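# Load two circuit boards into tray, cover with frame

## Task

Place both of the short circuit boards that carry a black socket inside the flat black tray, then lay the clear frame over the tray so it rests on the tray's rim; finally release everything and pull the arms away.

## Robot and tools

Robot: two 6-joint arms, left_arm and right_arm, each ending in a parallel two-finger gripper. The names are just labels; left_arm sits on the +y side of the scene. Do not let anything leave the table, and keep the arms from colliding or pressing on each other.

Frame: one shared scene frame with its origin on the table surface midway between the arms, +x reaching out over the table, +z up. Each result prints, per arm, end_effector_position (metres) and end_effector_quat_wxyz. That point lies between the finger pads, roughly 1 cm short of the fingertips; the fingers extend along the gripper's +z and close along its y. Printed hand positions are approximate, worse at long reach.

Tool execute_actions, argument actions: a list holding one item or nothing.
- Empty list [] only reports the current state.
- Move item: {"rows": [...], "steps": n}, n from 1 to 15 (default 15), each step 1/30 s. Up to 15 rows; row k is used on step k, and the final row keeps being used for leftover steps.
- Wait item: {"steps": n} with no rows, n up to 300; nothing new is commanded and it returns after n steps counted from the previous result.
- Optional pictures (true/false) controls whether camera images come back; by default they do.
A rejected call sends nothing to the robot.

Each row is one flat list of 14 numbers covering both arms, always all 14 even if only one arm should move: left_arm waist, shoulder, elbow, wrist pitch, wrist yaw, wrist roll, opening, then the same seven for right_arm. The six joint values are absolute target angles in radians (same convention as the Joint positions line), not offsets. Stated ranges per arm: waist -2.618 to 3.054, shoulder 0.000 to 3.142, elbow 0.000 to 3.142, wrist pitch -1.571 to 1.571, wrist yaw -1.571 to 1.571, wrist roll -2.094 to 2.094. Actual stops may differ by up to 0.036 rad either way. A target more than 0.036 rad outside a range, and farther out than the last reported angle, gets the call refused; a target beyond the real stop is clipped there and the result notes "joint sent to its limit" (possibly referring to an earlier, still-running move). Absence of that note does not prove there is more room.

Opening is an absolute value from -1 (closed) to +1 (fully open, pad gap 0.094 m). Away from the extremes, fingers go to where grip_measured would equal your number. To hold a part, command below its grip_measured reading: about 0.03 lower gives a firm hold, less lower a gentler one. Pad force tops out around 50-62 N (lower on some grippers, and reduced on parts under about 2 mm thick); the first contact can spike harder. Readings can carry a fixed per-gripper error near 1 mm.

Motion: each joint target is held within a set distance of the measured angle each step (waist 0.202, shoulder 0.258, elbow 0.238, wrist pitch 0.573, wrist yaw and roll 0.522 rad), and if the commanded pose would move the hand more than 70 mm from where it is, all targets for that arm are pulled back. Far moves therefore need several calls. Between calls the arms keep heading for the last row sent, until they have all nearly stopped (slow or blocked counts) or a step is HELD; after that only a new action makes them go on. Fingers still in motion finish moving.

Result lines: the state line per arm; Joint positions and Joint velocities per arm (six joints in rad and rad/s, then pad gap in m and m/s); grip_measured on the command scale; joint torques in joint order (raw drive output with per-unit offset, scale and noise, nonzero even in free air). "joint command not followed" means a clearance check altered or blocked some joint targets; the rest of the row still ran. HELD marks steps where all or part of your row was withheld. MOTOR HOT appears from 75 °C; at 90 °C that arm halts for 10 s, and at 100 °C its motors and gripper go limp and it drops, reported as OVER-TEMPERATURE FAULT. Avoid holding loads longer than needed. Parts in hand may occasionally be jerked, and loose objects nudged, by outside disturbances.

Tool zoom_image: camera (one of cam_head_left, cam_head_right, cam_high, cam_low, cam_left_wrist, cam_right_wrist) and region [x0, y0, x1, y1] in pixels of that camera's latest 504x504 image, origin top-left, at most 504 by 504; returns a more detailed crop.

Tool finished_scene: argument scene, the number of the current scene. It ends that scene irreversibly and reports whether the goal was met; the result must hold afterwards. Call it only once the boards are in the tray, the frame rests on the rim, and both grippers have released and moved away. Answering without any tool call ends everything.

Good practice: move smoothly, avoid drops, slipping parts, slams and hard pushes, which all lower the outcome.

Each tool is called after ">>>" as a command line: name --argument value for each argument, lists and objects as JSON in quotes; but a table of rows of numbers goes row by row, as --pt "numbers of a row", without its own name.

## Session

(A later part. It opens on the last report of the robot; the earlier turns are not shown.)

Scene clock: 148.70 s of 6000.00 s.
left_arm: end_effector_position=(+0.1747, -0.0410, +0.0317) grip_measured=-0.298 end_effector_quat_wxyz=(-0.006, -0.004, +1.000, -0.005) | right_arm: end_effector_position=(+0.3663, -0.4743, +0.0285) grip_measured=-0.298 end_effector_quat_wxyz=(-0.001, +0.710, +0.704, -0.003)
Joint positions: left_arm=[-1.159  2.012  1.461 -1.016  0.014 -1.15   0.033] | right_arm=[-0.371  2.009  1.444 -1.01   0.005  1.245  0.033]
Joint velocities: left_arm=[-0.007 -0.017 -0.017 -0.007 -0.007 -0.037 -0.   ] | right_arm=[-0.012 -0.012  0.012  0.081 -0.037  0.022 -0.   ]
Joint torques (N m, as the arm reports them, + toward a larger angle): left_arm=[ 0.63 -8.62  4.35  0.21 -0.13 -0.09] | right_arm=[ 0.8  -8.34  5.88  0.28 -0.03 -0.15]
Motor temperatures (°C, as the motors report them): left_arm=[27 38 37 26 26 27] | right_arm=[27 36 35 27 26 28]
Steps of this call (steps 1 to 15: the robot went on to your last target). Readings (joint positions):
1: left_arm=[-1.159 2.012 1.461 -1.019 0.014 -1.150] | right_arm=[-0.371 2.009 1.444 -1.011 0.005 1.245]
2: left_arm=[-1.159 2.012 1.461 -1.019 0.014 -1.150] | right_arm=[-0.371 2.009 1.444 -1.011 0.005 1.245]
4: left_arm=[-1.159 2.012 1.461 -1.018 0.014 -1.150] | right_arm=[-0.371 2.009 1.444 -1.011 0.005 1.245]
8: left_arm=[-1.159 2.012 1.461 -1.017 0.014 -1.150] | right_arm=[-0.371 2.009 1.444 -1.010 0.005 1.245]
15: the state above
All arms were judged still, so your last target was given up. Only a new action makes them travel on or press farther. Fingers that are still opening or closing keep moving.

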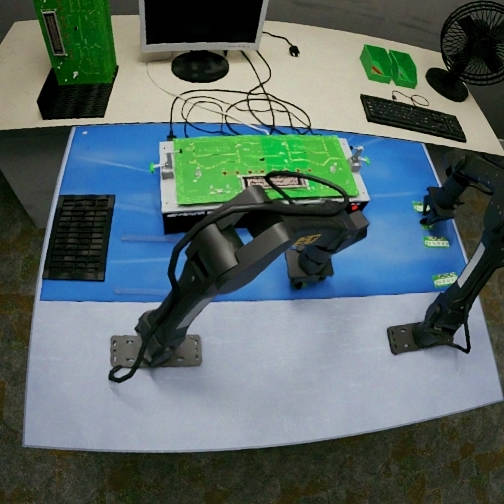

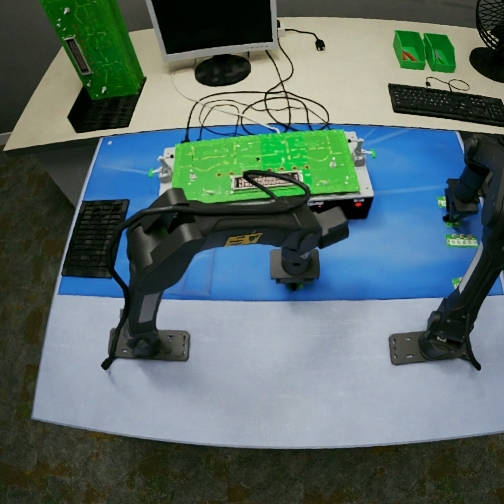

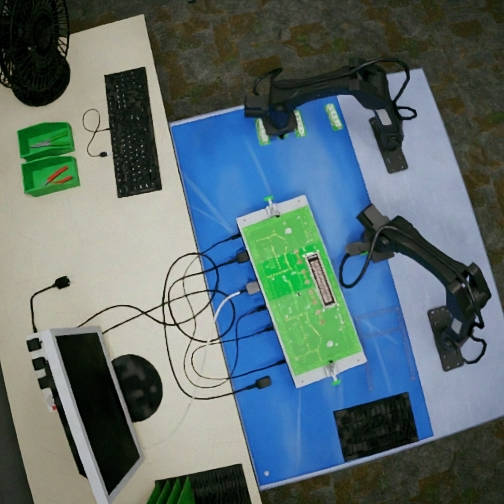

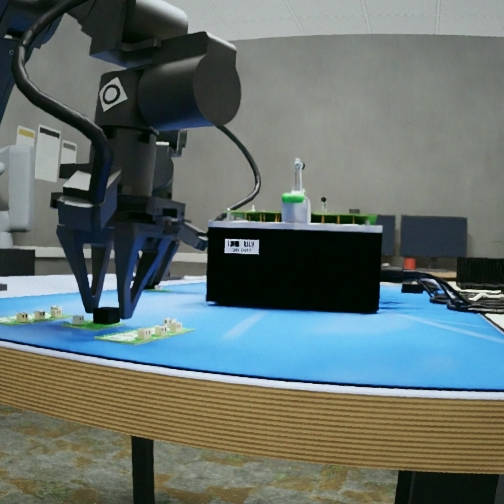

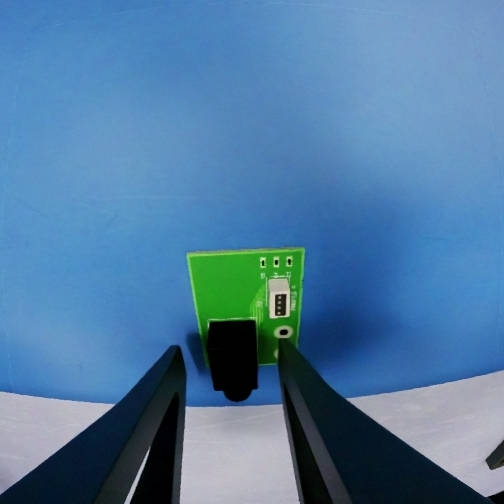

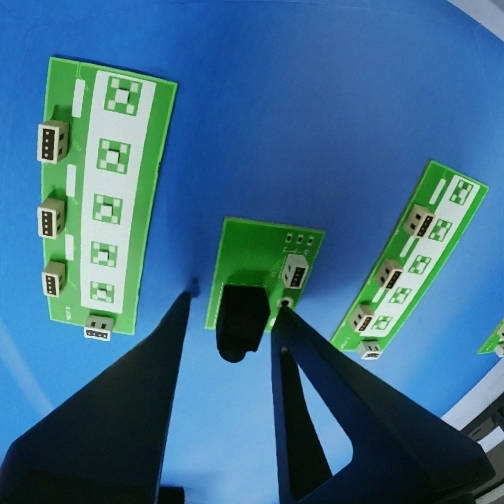

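>>> execute_actions --actions '[{"rows":[[-1.148,2.01,1.45,-1.01,0,-1.16,-0.3,-0.36,2.015,1.426,-1.002,0,1.235,-0.3],[-1.148,2.01,1.45,-1.01,0,-1.16,-0.3,-0.36,2.015,1.426,-1.002,0,1.235,-0.3],[-1.148,2.01,1.45,-1.01,0,-1.16,-0.3,-0.36,2.015,1.426,-1.002,0,1.235,-0.3],[-1.148,2.01,1.45,-1.01,0,-1.16,-0.3,-0.36,2.015,1.426,-1.002,0,1.235,-0.3],[-1.148,2.01,1.45,-1.01,0,-1.16,-0.3,-0.36,2.015,1.426,-1.002,0,1.235,-0.3],[-1.148,2.01,1.45,-1.01,0,-1.16,-0.42,-0.36,2.015,1.426,-1.002,0,1.235,-0.42],[-1.148,2.01,1.45,-1.01,0,-1.16,-0.52,-0.36,2.015,1.426,-1.002,0,1.235,-0.52],[-1.148,2.01,1.45,-1.01,0,-1.16,-0.6,-0.36,2.015,1.426,-1.002,0,1.235,-0.6],[-1.148,2.01,1.45,-1.01,0,-1.16,-0.64,-0.36,2.015,1.426,-1.002,0,1.235,-0.64],[-1.148,2.01,1.45,-1.01,0,-1.16,-0.67,-0.36,2.015,1.426,-1.002,0,1.235,-0.67],[-1.148,2.01,1.45,-1.01,0,-1.16,-0.69,-0.36,2.015,1.426,-1.002,0,1.235,-0.7],[-1.148,2.01,1.45,-1.01,0,-1.16,-0.715,-0.36,2.015,1.426,-1.002,0,1.235,-0.725]],"steps":15}]' --pictures false

>>> execute_actions --actions '[{"steps":8}]' --pictures false

Scene clock: 166.50 s of 6000.00 s.
left_arm: end_effector_position=(+0.1747, -0.0410, +0.0317) grip_measured=-0.691 end_effector_quat_wxyz=(-0.006, -0.004, +1.000, -0.005) | right_arm: end_effector_position=(+0.3638, -0.4734, +0.0263) grip_measured=-0.692 end_effector_quat_wxyz=(-0.005, +0.710, +0.704, -0.005)
Joint positions: left_arm=[-1.159  2.012  1.461 -1.016  0.014 -1.15   0.014] | right_arm=[-0.371  2.009  1.434 -1.008  0.005  1.244  0.014]
Joint velocities: left_arm=[-0.002 -0.017 -0.007 -0.037 -0.066 -0.007 -0.   ] | right_arm=[-0.007 -0.002  0.022  0.022 -0.051 -0.051  0.001]
Joint torques (N m, as the arm reports them, + toward a larger angle): left_arm=[ 0.69 -8.38  4.38  0.2  -0.19 -0.07] | right_arm=[ 0.75 -8.31  5.47  0.26 -0.03 -0.15]
Motor temperatures (°C, as the motors report them): left_arm=[27 39 36 26 26 27] | right_arm=[27 36 35 27 26 28]
Steps of this call (steps 1 to 90: nothing new was sent; then 14.30 s passed at rest; steps 91 to 105: all 15 steps of this action). Readings (joint positions):
91: left_arm=[-1.159 2.012 1.461 -1.016 0.014 -1.150] | right_arm=[-0.371 2.009 1.443 -1.009 0.005 1.245]
92: left_arm=[-1.159 2.012 1.461 -1.016 0.014 -1.150] | right_arm=[-0.371 2.009 1.441 -1.009 0.005 1.245]
94: left_arm=[-1.159 2.012 1.461 -1.016 0.014 -1.150] | right_arm=[-0.371 2.009 1.437 -1.009 0.005 1.245]
98: left_arm=[-1.159 2.012 1.461 -1.016 0.014 -1.150] | right_arm=[-0.371 2.009 1.434 -1.009 0.005 1.244]
105: the state above

Scene clock: 166.77 s of 6000.00 s.
left_arm: end_effector_position=(+0.1747, -0.0410, +0.0317) grip_measured=-0.691 end_effector_quat_wxyz=(-0.006, -0.004, +1.000, -0.005) | right_arm: end_effector_position=(+0.3638, -0.4734, +0.0263) grip_measured=-0.692 end_effector_quat_wxyz=(-0.005, +0.710, +0.704, -0.005)
Joint positions: left_arm=[-1.159  2.012  1.461 -1.016  0.014 -1.15   0.014] | right_arm=[-0.371  2.009  1.434 -1.008  0.005  1.244  0.014]
Joint velocities: left_arm=[ 0.002  0.002 -0.002 -0.051 -0.095 -0.051 -0.001] | right_arm=[-0.002 -0.002 -0.012 -0.022 -0.037 -0.051  0.   ]
Joint torques (N m, as the arm reports them, + toward a larger angle): left_arm=[ 0.77 -8.52  4.34  0.2  -0.13 -0.09] | right_arm=[ 0.81 -8.29  5.49  0.25 -0.03 -0.15]
Motor temperatures (°C, as the motors report them): left_arm=[27 39 36 26 26 27] | right_arm=[27 36 35 27 26 28]
Steps of this call (steps 1 to 8: the robot went on to your last target). Readings (joint positions):
1: left_arm=[-1.159 2.012 1.461 -1.016 0.014 -1.150] | right_arm=[-0.371 2.009 1.434 -1.008 0.005 1.244]
2: left_arm=[-1.159 2.012 1.461 -1.016 0.014 -1.150] | right_arm=[-0.371 2.009 1.434 -1.008 0.005 1.244]
4: left_arm=[-1.159 2.012 1.461 -1.016 0.014 -1.150] | right_arm=[-0.371 2.009 1.434 -1.008 0.005 1.244]
8: the state above

>>> execute_actions --actions '[{"rows":[[-1.15,2.0,1.5,-1.07,0,-1.16,-0.72,-0.36,2.0,1.48,-1.05,0,1.235,-0.725],[-1.15,1.98,1.54,-1.13,0,-1.16,-0.72,-0.36,1.98,1.52,-1.11,0,1.235,-0.725],[-1.15,1.95,1.57,-1.18,0,-1.16,-0.72,-0.36,1.95,1.57,-1.18,0,1.235,-0.725]],"steps":12}]' --pictures false

>>> execute_actions --actions '[{"rows":[[-1.15,1.45,1.1,-1.2,0,-1.0,-0.72,-0.36,1.45,1.1,-1.2,0,1.2,-0.725]],"steps":15}]' --pictures false

>>> execute_actions --actions '[{"rows":[[0.7,1.45,1.1,-1.2,0,0.72,-0.72,1.04,1.45,1.1,-1.2,0,1.06,-0.725]],"steps":15}]' --pictures false

>>> execute_actions --actions '[{"steps":28}]' --pictures false

>>> execute_actions --actions '[{"rows":[[0.7,1.8,1.37,-1.11,0,0.72,-0.72,1.04,1.95,1.57,-1.17,0,1.06,-0.725]],"steps":15}]' --pictures false

>>> execute_actions --actions '[{"steps":10}]' --pictures false

>>> execute_actions --actions '[{"rows":[[0.7,1.8,1.37,-1.11,0,0.72,-0.72,1.04,2.0,1.47,-1.04,0,1.06,-0.725]],"steps":15}]' --pictures false

>>> execute_actions --actions '[{"steps":10}]'

Scene clock: 187.40 s of 6000.00 s.
left_arm: end_effector_position=(+0.1749, -0.0414, +0.0777) grip_measured=-0.691 end_effector_quat_wxyz=(-0.000, -0.004, +1.000, -0.017) | right_arm: end_effector_position=(+0.3688, -0.4752, +0.0705) grip_measured=-0.692 end_effector_quat_wxyz=(+0.005, +0.710, +0.704, -0.000)
Joint positions: left_arm=[-1.159  1.949  1.557 -1.149  0.014 -1.15   0.014] | right_arm=[-0.371  1.967  1.554 -1.149  0.005  1.244  0.014]
Joint velocities: left_arm=[ 0.012 -0.002 -0.012 -0.125 -0.022  0.051  0.001] | right_arm=[ 0.002  0.002 -0.012 -0.183 -0.007 -0.007  0.   ]
Joint torques (N m, as the arm reports them, + toward a larger angle): left_arm=[ 0.48 -8.04  6.35  0.04 -0.13 -0.08] | right_arm=[ 0.79 -9.75  7.88  0.17 -0.03 -0.14]
Motor temperatures (°C, as the motors report them): left_arm=[27 39 36 26 26 27] | right_arm=[27 36 35 27 26 28]
Steps of this call (steps 1 to 15: the robot went on to your last target; steps 16 to 90: nothing new was sent; then 17.23 s passed at rest; steps 91 to 102: all 12 steps of this action). Readings (joint positions):
91: left_arm=[-1.159 2.012 1.463 -1.022 0.014 -1.150] | right_arm=[-0.371 2.009 1.437 -1.013 0.005 1.244]
92: left_arm=[-1.159 2.012 1.473 -1.039 0.014 -1.150] | right_arm=[-0.371 2.009 1.448 -1.030 0.005 1.244]
94: left_arm=[-1.159 2.005 1.508 -1.089 0.014 -1.150] | right_arm=[-0.371 2.008 1.497 -1.087 0.005 1.244]
98: left_arm=[-1.159 1.960 1.551 -1.131 0.014 -1.150] | right_arm=[-0.371 1.975 1.551 -1.125 0.005 1.244]
102: the state above

Scene clock: 187.90 s of 6000.00 s.
left_arm: end_effector_position=(+0.1214, +0.0756, +0.1099) grip_measured=-0.691 end_effector_quat_wxyz=(+0.001, +0.063, +0.998, -0.018) | right_arm: end_effector_position=(+0.2454, -0.4322, +0.1059) grip_measured=-0.692 end_effector_quat_wxyz=(+0.007, +0.698, +0.716, +0.001)
Joint positions: left_arm=[-1.159  1.443  1.114 -1.21   0.014 -1.016  0.014] | right_arm=[-0.371  1.448  1.103 -1.213  0.005  1.211  0.014]
Joint velocities: left_arm=[-0.012 -0.022  0.022  0.066  0.007  0.051 -0.001] | right_arm=[ 0.017  0.012 -0.022  0.007  0.007 -0.037  0.   ]
Joint torques (N m, as the arm reports them, + toward a larger angle): left_arm=[ 0.62 -3.7   4.43  0.25 -0.19  0.13] | right_arm=[ 0.79 -4.36  6.28  0.3  -0.03 -0.15]
Motor temperatures (°C, as the motors report them): left_arm=[27 39 36 26 26 27] | right_arm=[27 36 35 27 26 28]
Steps of this call (steps 1 to 15: all 15 steps of this action). Readings (joint positions):
1: left_arm=[-1.159 1.918 1.514 -1.122 0.014 -1.128] | right_arm=[-0.371 1.937 1.509 -1.120 0.005 1.238]
2: left_arm=[-1.159 1.860 1.436 -1.107 0.014 -1.106] | right_arm=[-0.371 1.880 1.430 -1.104 0.005 1.232]
4: left_arm=[-1.159 1.712 1.279 -1.130 0.014 -1.075] | right_arm=[-0.371 1.740 1.271 -1.127 0.005 1.225]
8: left_arm=[-1.159 1.455 1.115 -1.213 0.014 -1.038] | right_arm=[-0.371 1.486 1.104 -1.214 0.005 1.217]
15: the state above

Scene clock: 188.40 s of 6000.00 s.
left_arm: end_effector_position=(+0.2703, +0.2712, +0.1101) grip_measured=-0.692 end_effector_quat_wxyz=(+0.028, +0.263, +0.964, +0.002) | right_arm: end_effector_position=(+0.2049, -0.1901, +0.1061) grip_measured=-0.692 end_effector_quat_wxyz=(+0.013, +0.181, +0.983, +0.016)
Joint positions: left_arm=[-0.131  1.443  1.114 -1.187  0.005  0.42   0.014] | right_arm=[ 0.676  1.448  1.103 -1.185  0.001  1.074  0.014]
Joint velocities: left_arm=[ 2.059  0.007 -0.002 -0.022 -0.022  2.029  0.   ] | right_arm=[ 2.093 -0.007 -0.022 -0.051 -0.007 -0.037  0.001]
Joint torques (N m, as the arm reports them, + toward a larger angle): left_arm=[ 0.21 -3.64  4.5   0.11 -0.05  0.08] | right_arm=[ 0.1  -4.46  6.36  0.15  0.01 -0.15]
Motor temperatures (°C, as the motors report them): left_arm=[27 39 36 26 26 27] | right_arm=[27 36 35 27 26 28]
Steps of this call (steps 1 to 15: all 15 steps of this action). Readings (joint positions):
1: left_arm=[-1.135 1.443 1.114 -1.210 0.024 -0.933] | right_arm=[-0.346 1.448 1.103 -1.212 0.016 1.190]
2: left_arm=[-1.082 1.443 1.114 -1.207 0.027 -0.832] | right_arm=[-0.288 1.448 1.103 -1.210 0.020 1.166]
4: left_arm=[-0.941 1.443 1.114 -1.199 0.024 -0.634] | right_arm=[-0.143 1.448 1.103 -1.201 0.017 1.131]
8: left_arm=[-0.647 1.443 1.114 -1.191 0.015 -0.238] | right_arm=[0.155 1.448 1.103 -1.190 0.008 1.094]
15: the state above

Scene clock: 189.33 s of 6000.00 s.
left_arm: end_effector_position=(+0.2057, +0.4685, +0.1101) grip_measured=-0.691 end_effector_quat_wxyz=(+0.016, -0.009, +1.000, +0.022) | right_arm: end_effector_position=(+0.1304, -0.1328, +0.1060) grip_measured=-0.692 end_effector_quat_wxyz=(+0.003, -0.006, +1.000, +0.020)
Joint positions: left_arm=[ 0.709  1.443  1.114 -1.189 -0.013  0.71   0.014] | right_arm=[ 1.046  1.448  1.103 -1.189 -0.014  1.069  0.014]
Joint velocities: left_arm=[ 0.007 -0.022  0.007  0.022 -0.007  0.007 -0.001] | right_arm=[-0.017 -0.012  0.002  0.037  0.007  0.066 -0.   ]
Joint torques (N m, as the arm reports them, + toward a larger angle): left_arm=[-0.66 -3.66  4.4   0.14  0.17  0.17] | right_arm=[-0.42 -4.39  6.3   0.18  0.14 -0.14]
Motor temperatures (°C, as the motors report them): left_arm=[27 39 36 26 26 27] | right_arm=[27 36 35 27 26 28]
Steps of this call (steps 1 to 28: the robot went on to your last target). Readings (joint positions):
1: left_arm=[-0.057 1.443 1.114 -1.187 0.004 0.479] | right_arm=[0.750 1.448 1.103 -1.185 0.001 1.073]
2: left_arm=[0.017 1.443 1.114 -1.187 0.003 0.525] | right_arm=[0.824 1.448 1.103 -1.185 -0.000 1.072]
4: left_arm=[0.164 1.443 1.114 -1.186 0.002 0.592] | right_arm=[0.965 1.448 1.103 -1.185 -0.004 1.071]
8: left_arm=[0.459 1.443 1.114 -1.186 -0.000 0.662] | right_arm=[1.046 1.448 1.103 -1.186 -0.015 1.069]
28: the state above

Scene clock: 189.83 s of 6000.00 s.
left_arm: end_effector_position=(+0.2682, +0.5242, +0.0735) grip_measured=-0.691 end_effector_quat_wxyz=(+0.002, -0.008, +1.000, +0.010) | right_arm: end_effector_position=(+0.1875, -0.0255, +0.0651) grip_measured=-0.692 end_effector_quat_wxyz=(-0.009, -0.007, +1.000, -0.002)
Joint positions: left_arm=[ 0.709  1.816  1.365 -1.104 -0.013  0.711  0.014] | right_arm=[ 1.046  1.979  1.549 -1.154 -0.014  1.068  0.014]
Joint velocities: left_arm=[-0.007 -0.027 -0.017 -0.022  0.022 -0.022 -0.   ] | right_arm=[-0.002  0.002 -0.002 -0.066  0.007 -0.022 -0.001]
Joint torques (N m, as the arm reports them, + toward a larger angle): left_arm=[-0.72 -7.66  5.74  0.09  0.16  0.08] | right_arm=[ -0.43 -10.59   8.24   0.06   0.14  -0.14]
Motor temperatures (°C, as the motors report them): left_arm=[27 39 36 26 26 27] | right_arm=[27 36 35 27 26 28]
Steps of this call (steps 1 to 15: all 15 steps of this action). Readings (joint positions):
1: left_arm=[0.709 1.474 1.147 -1.212 -0.013 0.710] | right_arm=[1.046 1.482 1.141 -1.222 -0.014 1.069]
2: left_arm=[0.709 1.535 1.213 -1.226 -0.013 0.711] | right_arm=[1.046 1.550 1.217 -1.249 -0.014 1.069]
4: left_arm=[0.709 1.678 1.330 -1.175 -0.013 0.711] | right_arm=[1.046 1.707 1.377 -1.229 -0.014 1.069]
8: left_arm=[0.709 1.824 1.365 -1.103 -0.013 0.711] | right_arm=[1.046 1.943 1.549 -1.141 -0.014 1.068]
15: the state above

Scene clock: 190.17 s of 6000.00 s.
left_arm: end_effector_position=(+0.2682, +0.5242, +0.0737) grip_measured=-0.691 end_effector_quat_wxyz=(+0.002, -0.008, +1.000, +0.010) | right_arm: end_effector_position=(+0.1871, -0.0264, +0.0651) grip_measured=-0.692 end_effector_quat_wxyz=(-0.010, -0.007, +1.000, -0.004)
Joint positions: left_arm=[ 0.709  1.815  1.365 -1.104 -0.013  0.711  0.014] | right_arm=[ 1.046  1.979  1.549 -1.158 -0.014  1.068  0.014]
Joint velocities: left_arm=[-0.002  0.002 -0.022  0.022 -0.007 -0.051 -0.   ] | right_arm=[ 0.007 -0.012 -0.002 -0.125 -0.095 -0.037  0.001]
Joint torques (N m, as the arm reports them, + toward a larger angle): left_arm=[-0.6  -7.94  5.65  0.1   0.12  0.15] | right_arm=[ -0.4  -10.76   8.17   0.08   0.14  -0.14]
Motor temperatures (°C, as the motors report them): left_arm=[27 39 36 26 26 27] | right_arm=[27 36 35 27 26 28]
Steps of this call (steps 1 to 10: the robot went on to your last target). Readings (joint positions):
1: left_arm=[0.709 1.815 1.365 -1.104 -0.013 0.711] | right_arm=[1.046 1.979 1.549 -1.155 -0.014 1.068]
2: left_arm=[0.709 1.815 1.365 -1.104 -0.013 0.711] | right_arm=[1.046 1.979 1.549 -1.156 -0.014 1.068]
4: left_arm=[0.709 1.815 1.365 -1.104 -0.013 0.711] | right_arm=[1.046 1.979 1.549 -1.157 -0.014 1.068]
8: left_arm=[0.709 1.815 1.365 -1.104 -0.013 0.711] | right_arm=[1.046 1.979 1.549 -1.158 -0.014 1.068]
10: the state above

Scene clock: 190.67 s of 6000.00 s.
left_arm: end_effector_position=(+0.2682, +0.5242, +0.0737) grip_measured=-0.691 end_effector_quat_wxyz=(+0.002, -0.008, +1.000, +0.010) | right_arm: end_effector_position=(+0.1871, -0.0262, +0.0369) grip_measured=-0.692 end_effector_quat_wxyz=(-0.010, -0.007, +1.000, -0.004)
Joint positions: left_arm=[ 0.709  1.815  1.365 -1.104 -0.013  0.711  0.014] | right_arm=[ 1.046  2.004  1.47  -1.053 -0.014  1.068  0.014]
Joint velocities: left_arm=[-0.017 -0.007  0.007 -0.007  0.022  0.022  0.   ] | right_arm=[ 0.002 -0.002  0.007 -0.095  0.022  0.022 -0.   ]
Joint torques (N m, as the arm reports them, + toward a larger angle): left_arm=[-0.37 -7.91  5.72  0.07  0.12  0.1 ] | right_arm=[-0.41 -9.03  6.18  0.23  0.14 -0.13]
Motor temperatures (°C, as the motors report them): left_arm=[27 39 36 26 26 27] | right_arm=[27 36 35 27 26 28]
Steps of this call (steps 1 to 15: all 15 steps of this action). Readings (joint positions):
1: left_arm=[0.709 1.815 1.365 -1.104 -0.013 0.711] | right_arm=[1.046 1.979 1.537 -1.141 -0.014 1.068]
2: left_arm=[0.709 1.815 1.365 -1.104 -0.013 0.711] | right_arm=[1.046 1.979 1.522 -1.119 -0.014 1.068]
4: left_arm=[0.709 1.815 1.365 -1.104 -0.013 0.711] | right_arm=[1.046 1.988 1.490 -1.091 -0.014 1.068]
8: left_arm=[0.709 1.815 1.365 -1.104 -0.013 0.711] | right_arm=[1.046 2.004 1.470 -1.072 -0.014 1.068]
15: the state above

Scene clock: 191.00 s of 6000.00 s.
left_arm: end_effector_position=(+0.2682, +0.5242, +0.0737) grip_measured=-0.691 end_effector_quat_wxyz=(+0.002, -0.008, +1.000, +0.010) | right_arm: end_effector_position=(+0.1875, -0.0255, +0.0369) grip_measured=-0.692 end_effector_quat_wxyz=(-0.009, -0.007, +1.000, -0.002)
Joint positions: left_arm=[ 0.709  1.815  1.365 -1.104 -0.013  0.711  0.014] | right_arm=[ 1.046  2.004  1.47  -1.049 -0.014  1.068  0.014]
Joint velocities: left_arm=[ 0.012 -0.012 -0.007 -0.022 -0.081  0.007 -0.001] | right_arm=[ 0.002  0.002 -0.007  0.022  0.081 -0.081 -0.   ]
Joint torques (N m, as the arm reports them, + toward a larger angle): left_arm=[-0.65 -8.12  5.79  0.11  0.13  0.1 ] | right_arm=[-0.4  -9.01  6.22  0.28  0.14 -0.13]
Motor temperatures (°C, as the motors report them): left_arm=[27 39 36 26 26 27] | right_arm=[27 36 35 27 26 28]
Steps of this call (steps 1 to 10: the robot went on to your last target). Readings (joint positions):
1: left_arm=[0.709 1.815 1.365 -1.104 -0.013 0.711] | right_arm=[1.046 2.004 1.470 -1.052 -0.014 1.068]
2: left_arm=[0.709 1.815 1.365 -1.104 -0.013 0.711] | right_arm=[1.046 2.004 1.470 -1.052 -0.014 1.068]
4: left_arm=[0.709 1.815 1.365 -1.104 -0.013 0.711] | right_arm=[1.046 2.004 1.470 -1.051 -0.014 1.068]
8: left_arm=[0.709 1.815 1.365 -1.104 -0.013 0.711] | right_arm=[1.046 2.004 1.470 -1.050 -0.014 1.068]
10: the state above

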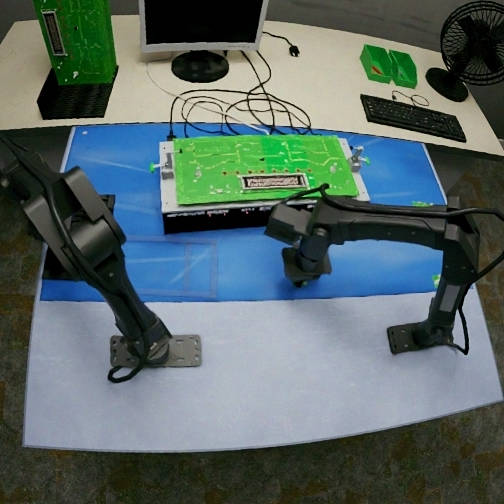

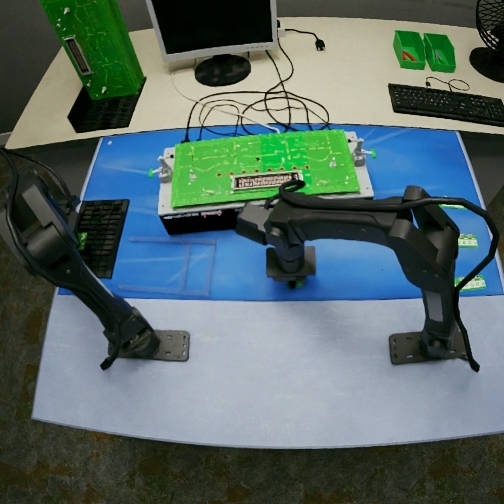

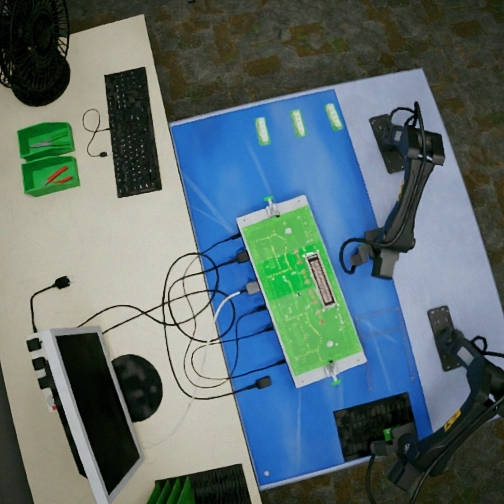

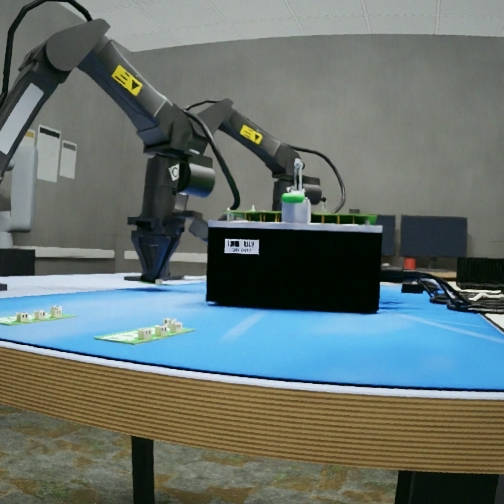

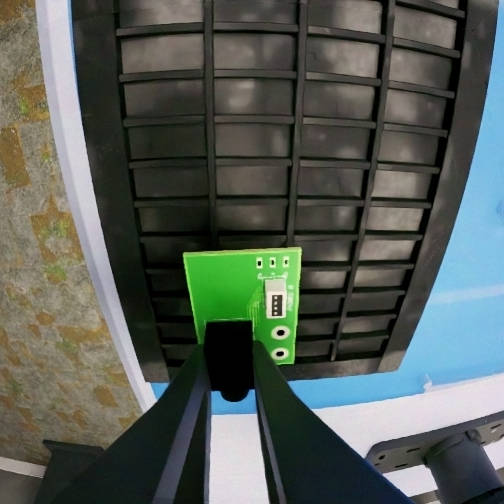

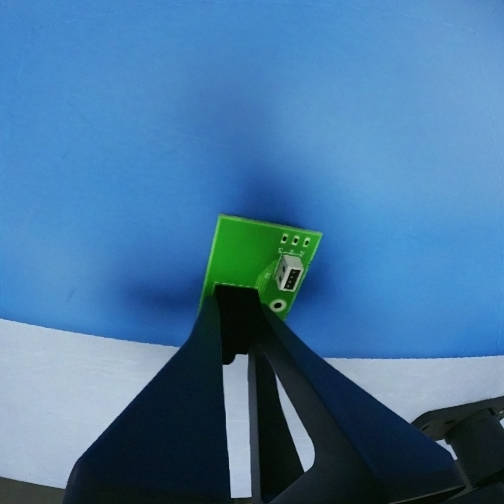

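>>> execute_actions --actions '[{"rows":[[0.7,1.83,1.34,-1.07,0,0.72,-0.72,1.04,2.0,1.45,-1.02,0,1.06,-0.725],[0.7,1.84,1.32,-1.04,0,0.72,-0.72,1.04,2.0,1.44,-1.01,0,1.06,-0.725],[0.7,1.857,1.297,-1.012,0,0.72,-0.72,1.04,2.0,1.424,-0.995,0,1.06,-0.725]],"steps":15}]' --pictures false

>>> execute_actions --actions '[{"steps":10}]'

Scene clock: 201.03 s of 6000.00 s.
left_arm: end_effector_position=(+0.2669, +0.5230, +0.0452) grip_measured=-0.691 end_effector_quat_wxyz=(-0.008, -0.008, +1.000, +0.002) | right_arm: end_effector_position=(+0.1861, -0.0282, +0.0270) grip_measured=-0.692 end_effector_quat_wxyz=(-0.009, -0.007, +1.000, -0.002)
Joint positions: left_arm=[ 0.709  1.859  1.304 -1.025 -0.013  0.711  0.014] | right_arm=[ 1.046  2.004  1.429 -1.008 -0.014  1.068  0.014]
Joint velocities: left_arm=[-0.017  0.007  0.002  0.139 -0.022 -0.007  0.   ] | right_arm=[-0.007 -0.012 -0.002  0.037  0.081 -0.037  0.   ]
Joint torques (N m, as the arm reports them, + toward a larger angle): left_arm=[-0.56 -7.2   4.55  0.18  0.13  0.13] | right_arm=[-0.42 -8.98  5.68  0.28  0.14 -0.13]
Motor temperatures (°C, as the motors report them): left_arm=[27 39 37 26 26 27] | right_arm=[27 37 35 27 26 28]
Steps of this call (steps 1 to 15: the robot went on to your last target; steps 16 to 90: nothing new was sent; then 6.53 s passed at rest; steps 91 to 105: all 15 steps of this action). Readings (joint positions):
91: left_arm=[0.709 1.815 1.363 -1.101 -0.013 0.711] | right_arm=[1.046 2.004 1.469 -1.046 -0.014 1.068]
92: left_arm=[0.709 1.815 1.358 -1.091 -0.013 0.711] | right_arm=[1.046 2.004 1.464 -1.040 -0.014 1.068]
94: left_arm=[0.709 1.821 1.337 -1.062 -0.013 0.711] | right_arm=[1.046 2.004 1.448 -1.023 -0.014 1.068]
98: left_arm=[0.709 1.854 1.309 -1.039 -0.013 0.711] | right_arm=[1.046 2.004 1.429 -1.017 -0.014 1.068]
105: the state above

Scene clock: 201.37 s of 6000.00 s.
left_arm: end_effector_position=(+0.2677, +0.5237, +0.0452) grip_measured=-0.691 end_effector_quat_wxyz=(-0.006, -0.008, +1.000, +0.003) | right_arm: end_effector_position=(+0.1862, -0.0280, +0.0270) grip_measured=-0.692 end_effector_quat_wxyz=(-0.009, -0.007, +1.000, -0.001)
Joint positions: left_arm=[ 0.709  1.859  1.304 -1.02  -0.013  0.711  0.014] | right_arm=[ 1.046  2.004  1.429 -1.007 -0.014  1.068  0.014]
Joint velocities: left_arm=[-0.002  0.012 -0.022  0.022 -0.007  0.007 -0.   ] | right_arm=[-0.017 -0.012  0.007 -0.037 -0.051  0.007 -0.003]
Joint torques (N m, as the arm reports them, + toward a larger angle): left_arm=[-0.59 -7.54  4.59  0.2   0.14  0.11] | right_arm=[-0.41 -8.94  5.72  0.3   0.14 -0.13]
Motor temperatures (°C, as the motors report them): left_arm=[27 39 37 26 26 27] | right_arm=[27 37 35 27 26 28]
Steps of this call (steps 1 to 10: the robot went on to your last target). Readings (joint positions):
1: left_arm=[0.709 1.859 1.304 -1.023 -0.013 0.711] | right_arm=[1.046 2.004 1.429 -1.007 -0.014 1.068]
2: left_arm=[0.709 1.859 1.304 -1.023 -0.013 0.711] | right_arm=[1.046 2.004 1.429 -1.007 -0.014 1.068]
4: left_arm=[0.709 1.859 1.304 -1.022 -0.013 0.711] | right_arm=[1.046 2.004 1.429 -1.007 -0.014 1.068]
8: left_arm=[0.709 1.859 1.304 -1.021 -0.013 0.711] | right_arm=[1.046 2.004 1.429 -1.007 -0.014 1.068]
10: the state above

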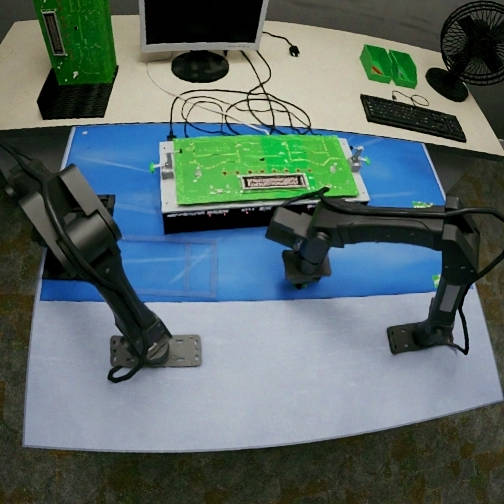

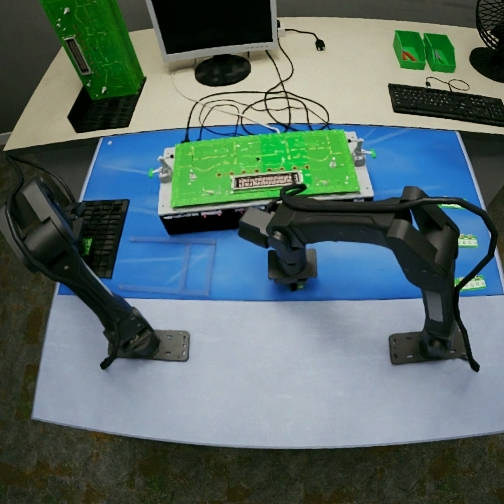

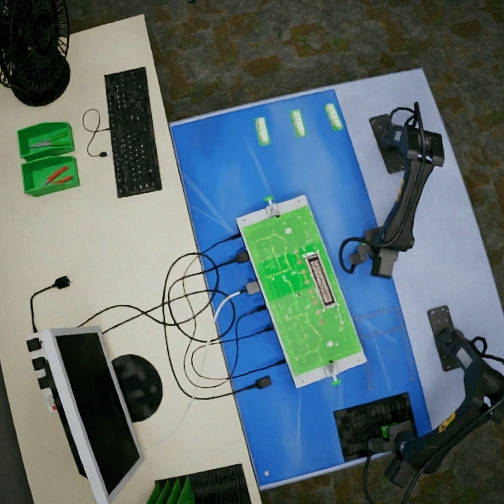

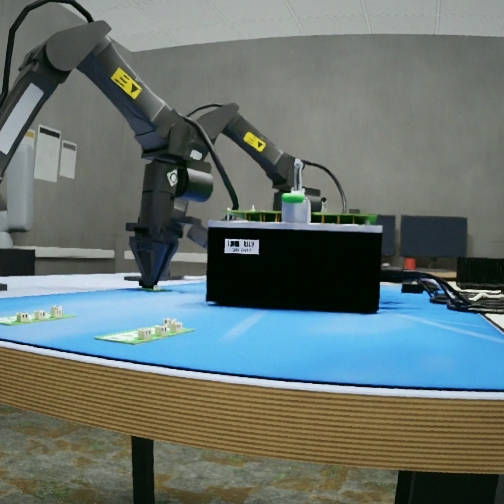

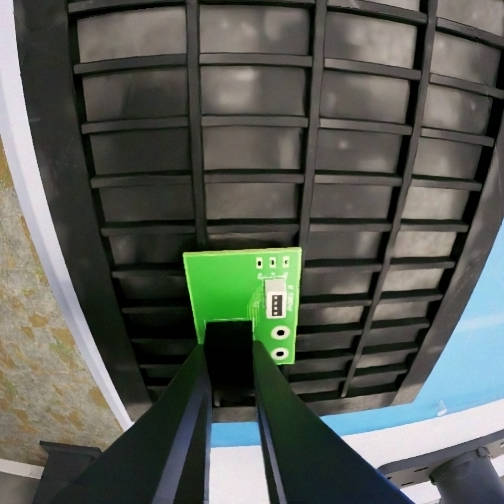

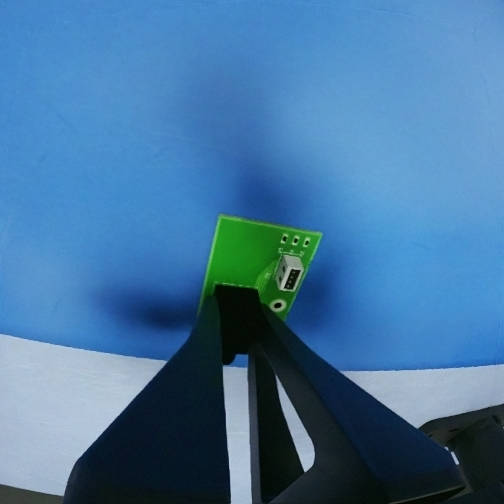

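Right releases; left lowers 5 mm.

>>> execute_actions --actions '[{"rows":[[0.7,1.857,1.285,-1.0,0,0.72,-0.72,1.04,2.0,1.424,-1.007,0,1.06,-0.6],[0.7,1.857,1.272,-0.99,0,0.72,-0.72,1.04,2.0,1.424,-1.007,0,1.06,-0.4],[0.7,1.857,1.272,-0.99,0,0.72,-0.72,1.04,2.0,1.424,-1.007,0,1.06,-0.3],[0.7,1.857,1.272,-0.99,0,0.72,-0.72,1.04,2.0,1.424,-1.007,0,1.06,-0.3],[0.7,1.857,1.272,-0.99,0,0.72,-0.72,1.04,2.0,1.424,-1.007,0,1.06,-0.3],[0.7,1.857,1.272,-0.99,0,0.72,-0.72,1.04,2.0,1.424,-1.007,0,1.06,-0.3],[0.7,1.857,1.272,-0.99,0,0.72,-0.72,1.04,1.98,1.5,-1.09,0,1.06,-0.3],[0.7,1.857,1.272,-0.99,0,0.72,-0.72,1.04,1.95,1.57,-1.17,0,1.06,-0.3]],"steps":15}]' --pictures false

>>> execute_actions --actions '[{"rows":[[0.7,1.857,1.272,-0.99,0,0.72,-0.72,0.9,1.2,0.9,-1.2,0,0.5,-0.3]],"steps":15}]' --pictures false

>>> execute_actions --actions '[{"rows":[[0.7,1.857,1.272,-0.99,0,0.72,-0.72,0.0,1.2,0.9,-1.2,0,0.0,-0.3]],"steps":15}]' --pictures false

Scene clock: 214.93 s of 6000.00 s.
left_arm: end_effector_position=(+0.2670, +0.5230, +0.0407) grip_measured=-0.691 end_effector_quat_wxyz=(-0.005, -0.008, +1.000, +0.004) | right_arm: end_effector_position=(+0.1919, -0.0173, +0.0715) grip_measured=-0.302 end_effector_quat_wxyz=(+0.002, -0.007, +1.000, +0.018)
Joint positions: left_arm=[ 0.709  1.859  1.286 -0.999 -0.013  0.711  0.014] | right_arm=[ 1.046  1.965  1.556 -1.127 -0.014  1.068  0.033]
Joint velocities: left_arm=[ 0.002  0.007  0.012  0.007 -0.022 -0.022  0.   ] | right_arm=[ 0.012 -0.042  0.002 -0.139 -0.007  0.095 -0.001]
Joint torques (N m, as the arm reports them, + toward a larger angle): left_arm=[-0.57 -7.44  4.12  0.23  0.11  0.13] | right_arm=[-0.41 -9.52  7.8   0.11  0.14 -0.13]
Motor temperatures (°C, as the motors report them): left_arm=[27 39 36 26 26 27] | right_arm=[27 37 35 27 26 28]
Steps of this call (steps 1 to 15: the robot went on to your last target; steps 16 to 90: nothing new was sent; then 10.07 s passed at rest; steps 91 to 105: all 15 steps of this action). Readings (joint positions):
91: left_arm=[0.709 1.859 1.304 -1.019 -0.013 0.711] | right_arm=[1.046 2.004 1.429 -1.007 -0.014 1.068]
92: left_arm=[0.709 1.859 1.302 -1.014 -0.013 0.711] | right_arm=[1.046 2.004 1.429 -1.007 -0.014 1.068]
94: left_arm=[0.709 1.859 1.294 -1.006 -0.013 0.711] | right_arm=[1.046 2.004 1.429 -1.007 -0.014 1.068]
98: left_arm=[0.709 1.859 1.286 -1.004 -0.013 0.711] | right_arm=[1.046 2.004 1.458 -1.050 -0.014 1.068]
105: the state above

Scene clock: 215.43 s of 6000.00 s.
left_arm: end_effector_position=(+0.2672, +0.5233, +0.0407) grip_measured=-0.691 end_effector_quat_wxyz=(-0.005, -0.008, +1.000, +0.005) | right_arm: end_effector_position=(+0.1279, -0.2007, +0.1014) grip_measured=-0.302 end_effector_quat_wxyz=(+0.017, -0.196, +0.980, +0.018)
Joint positions: left_arm=[ 0.709  1.859  1.286 -0.998 -0.013  0.711  0.014] | right_arm=[ 0.897  1.2    0.9   -1.221 -0.005  0.538  0.033]
Joint velocities: left_arm=[-0.007  0.017  0.007 -0.007 -0.022 -0.022 -0.   ] | right_arm=[ 0.002 -0.002 -0.002  0.037  0.037 -0.168 -0.   ]
Joint torques (N m, as the arm reports them, + toward a larger angle): left_arm=[-0.72 -7.41  4.13  0.22  0.12  0.15] | right_arm=[ 0.29 -2.58  6.54  0.39  0.05 -0.16]
Motor temperatures (°C, as the motors report them): left_arm=[27 39 36 26 26 27] | right_arm=[27 37 35 27 26 28]
Steps of this call (steps 1 to 15: all 15 steps of this action). Readings (joint positions):
1: left_arm=[0.709 1.859 1.286 -0.999 -0.013 0.711] | right_arm=[1.037 1.940 1.521 -1.107 -0.017 1.006]
2: left_arm=[0.709 1.859 1.286 -0.999 -0.013 0.711] | right_arm=[1.019 1.896 1.457 -1.097 -0.019 0.932]
4: left_arm=[0.709 1.859 1.286 -0.999 -0.013 0.711] | right_arm=[0.962 1.781 1.318 -1.113 -0.018 0.811]
8: left_arm=[0.709 1.859 1.286 -0.998 -0.013 0.711] | right_arm=[0.897 1.474 1.012 -1.148 -0.005 0.645]
15: the state above

Scene clock: 215.93 s of 6000.00 s.
left_arm: end_effector_position=(+0.2672, +0.5233, +0.0407) grip_measured=-0.691 end_effector_quat_wxyz=(-0.005, -0.008, +1.000, +0.005) | right_arm: end_effector_position=(+0.2119, -0.3448, +0.1018) grip_measured=-0.302 end_effector_quat_wxyz=(+0.038, -0.006, +0.999, -0.001)
Joint positions: left_arm=[ 0.709  1.859  1.286 -0.998 -0.013  0.711  0.014] | right_arm=[ 0.006  1.2    0.9   -1.194  0.006  0.03   0.033]
Joint velocities: left_arm=[-0.017  0.002  0.002  0.007 -0.022 -0.037 -0.001] | right_arm=[-0.027  0.002  0.002 -0.066  0.007 -0.139 -0.001]
Joint torques (N m, as the arm reports them, + toward a larger angle): left_arm=[-0.53 -7.3   4.23  0.2   0.16  0.1 ] | right_arm=[-0.23 -2.65  6.68  0.29 -0.02 -0.18]
Motor temperatures (°C, as the motors report them): left_arm=[27 39 36 26 26 27] | right_arm=[27 37 35 27 26 28]
Steps of this call (steps 1 to 15: all 15 steps of this action). Readings (joint positions):
1: left_arm=[0.709 1.859 1.286 -0.998 -0.013 0.711] | right_arm=[0.865 1.200 0.900 -1.220 -0.017 0.453]
2: left_arm=[0.709 1.859 1.286 -0.998 -0.013 0.711] | right_arm=[0.797 1.200 0.900 -1.216 -0.019 0.364]
4: left_arm=[0.709 1.859 1.286 -0.998 -0.013 0.711] | right_arm=[0.648 1.200 0.900 -1.207 -0.015 0.235]
8: left_arm=[0.709 1.859 1.286 -0.998 -0.013 0.711] | right_arm=[0.351 1.200 0.900 -1.197 -0.009 0.102]
15: the state above

A bit lower.

>>> execute_actions --actions '[{"rows":[[0.7,1.857,1.262,-0.98,0,0.72,-0.72,0.0,1.2,0.9,-1.2,0,0.0,-0.3]],"steps":15}]' --pictures false

Scene clock: 222.23 s of 6000.00 s.
left_arm: end_effector_position=(+0.2674, +0.5234, +0.0395) grip_measured=-0.691 end_effector_quat_wxyz=(-0.004, -0.008, +1.000, +0.005) | right_arm: end_effector_position=(+0.2119, -0.3448, +0.1018) grip_measured=-0.302 end_effector_quat_wxyz=(+0.038, -0.016, +0.999, -0.002)
Joint positions: left_arm=[ 0.709  1.859  1.281 -0.991 -0.013  0.711  0.014] | right_arm=[ 0.006  1.2    0.9   -1.194  0.006  0.009  0.033]
Joint velocities: left_arm=[-0.007  0.007 -0.002  0.095 -0.037 -0.007 -0.001] | right_arm=[ 0.027 -0.017 -0.017 -0.007 -0.022  0.007 -0.   ]
Joint torques (N m, as the arm reports them, + toward a larger angle): left_arm=[-0.67 -7.29  3.86  0.26  0.14  0.13] | right_arm=[-0.4  -2.63  6.68  0.29 -0.04 -0.15]
Motor temperatures (°C, as the motors report them): left_arm=[27 38 36 26 26 27] | right_arm=[27 35 35 27 26 28]
Steps of this call (steps 1 to 30: the robot went on to your last target; steps 31 to 90: nothing new was sent; then 2.80 s passed at rest; steps 91 to 105: all 15 steps of this action). Readings (joint positions):
91: left_arm=[0.709 1.859 1.285 -0.997 -0.013 0.711] | right_arm=[0.006 1.200 0.900 -1.194 0.006 0.009]
92: left_arm=[0.709 1.859 1.284 -0.994 -0.013 0.711] | right_arm=[0.006 1.200 0.900 -1.194 0.006 0.009]
94: left_arm=[0.709 1.859 1.281 -0.991 -0.013 0.711] | right_arm=[0.006 1.200 0.900 -1.194 0.006 0.009]
98: left_arm=[0.709 1.859 1.281 -0.991 -0.013 0.711] | right_arm=[0.006 1.200 0.900 -1.194 0.006 0.009]
105: the state above


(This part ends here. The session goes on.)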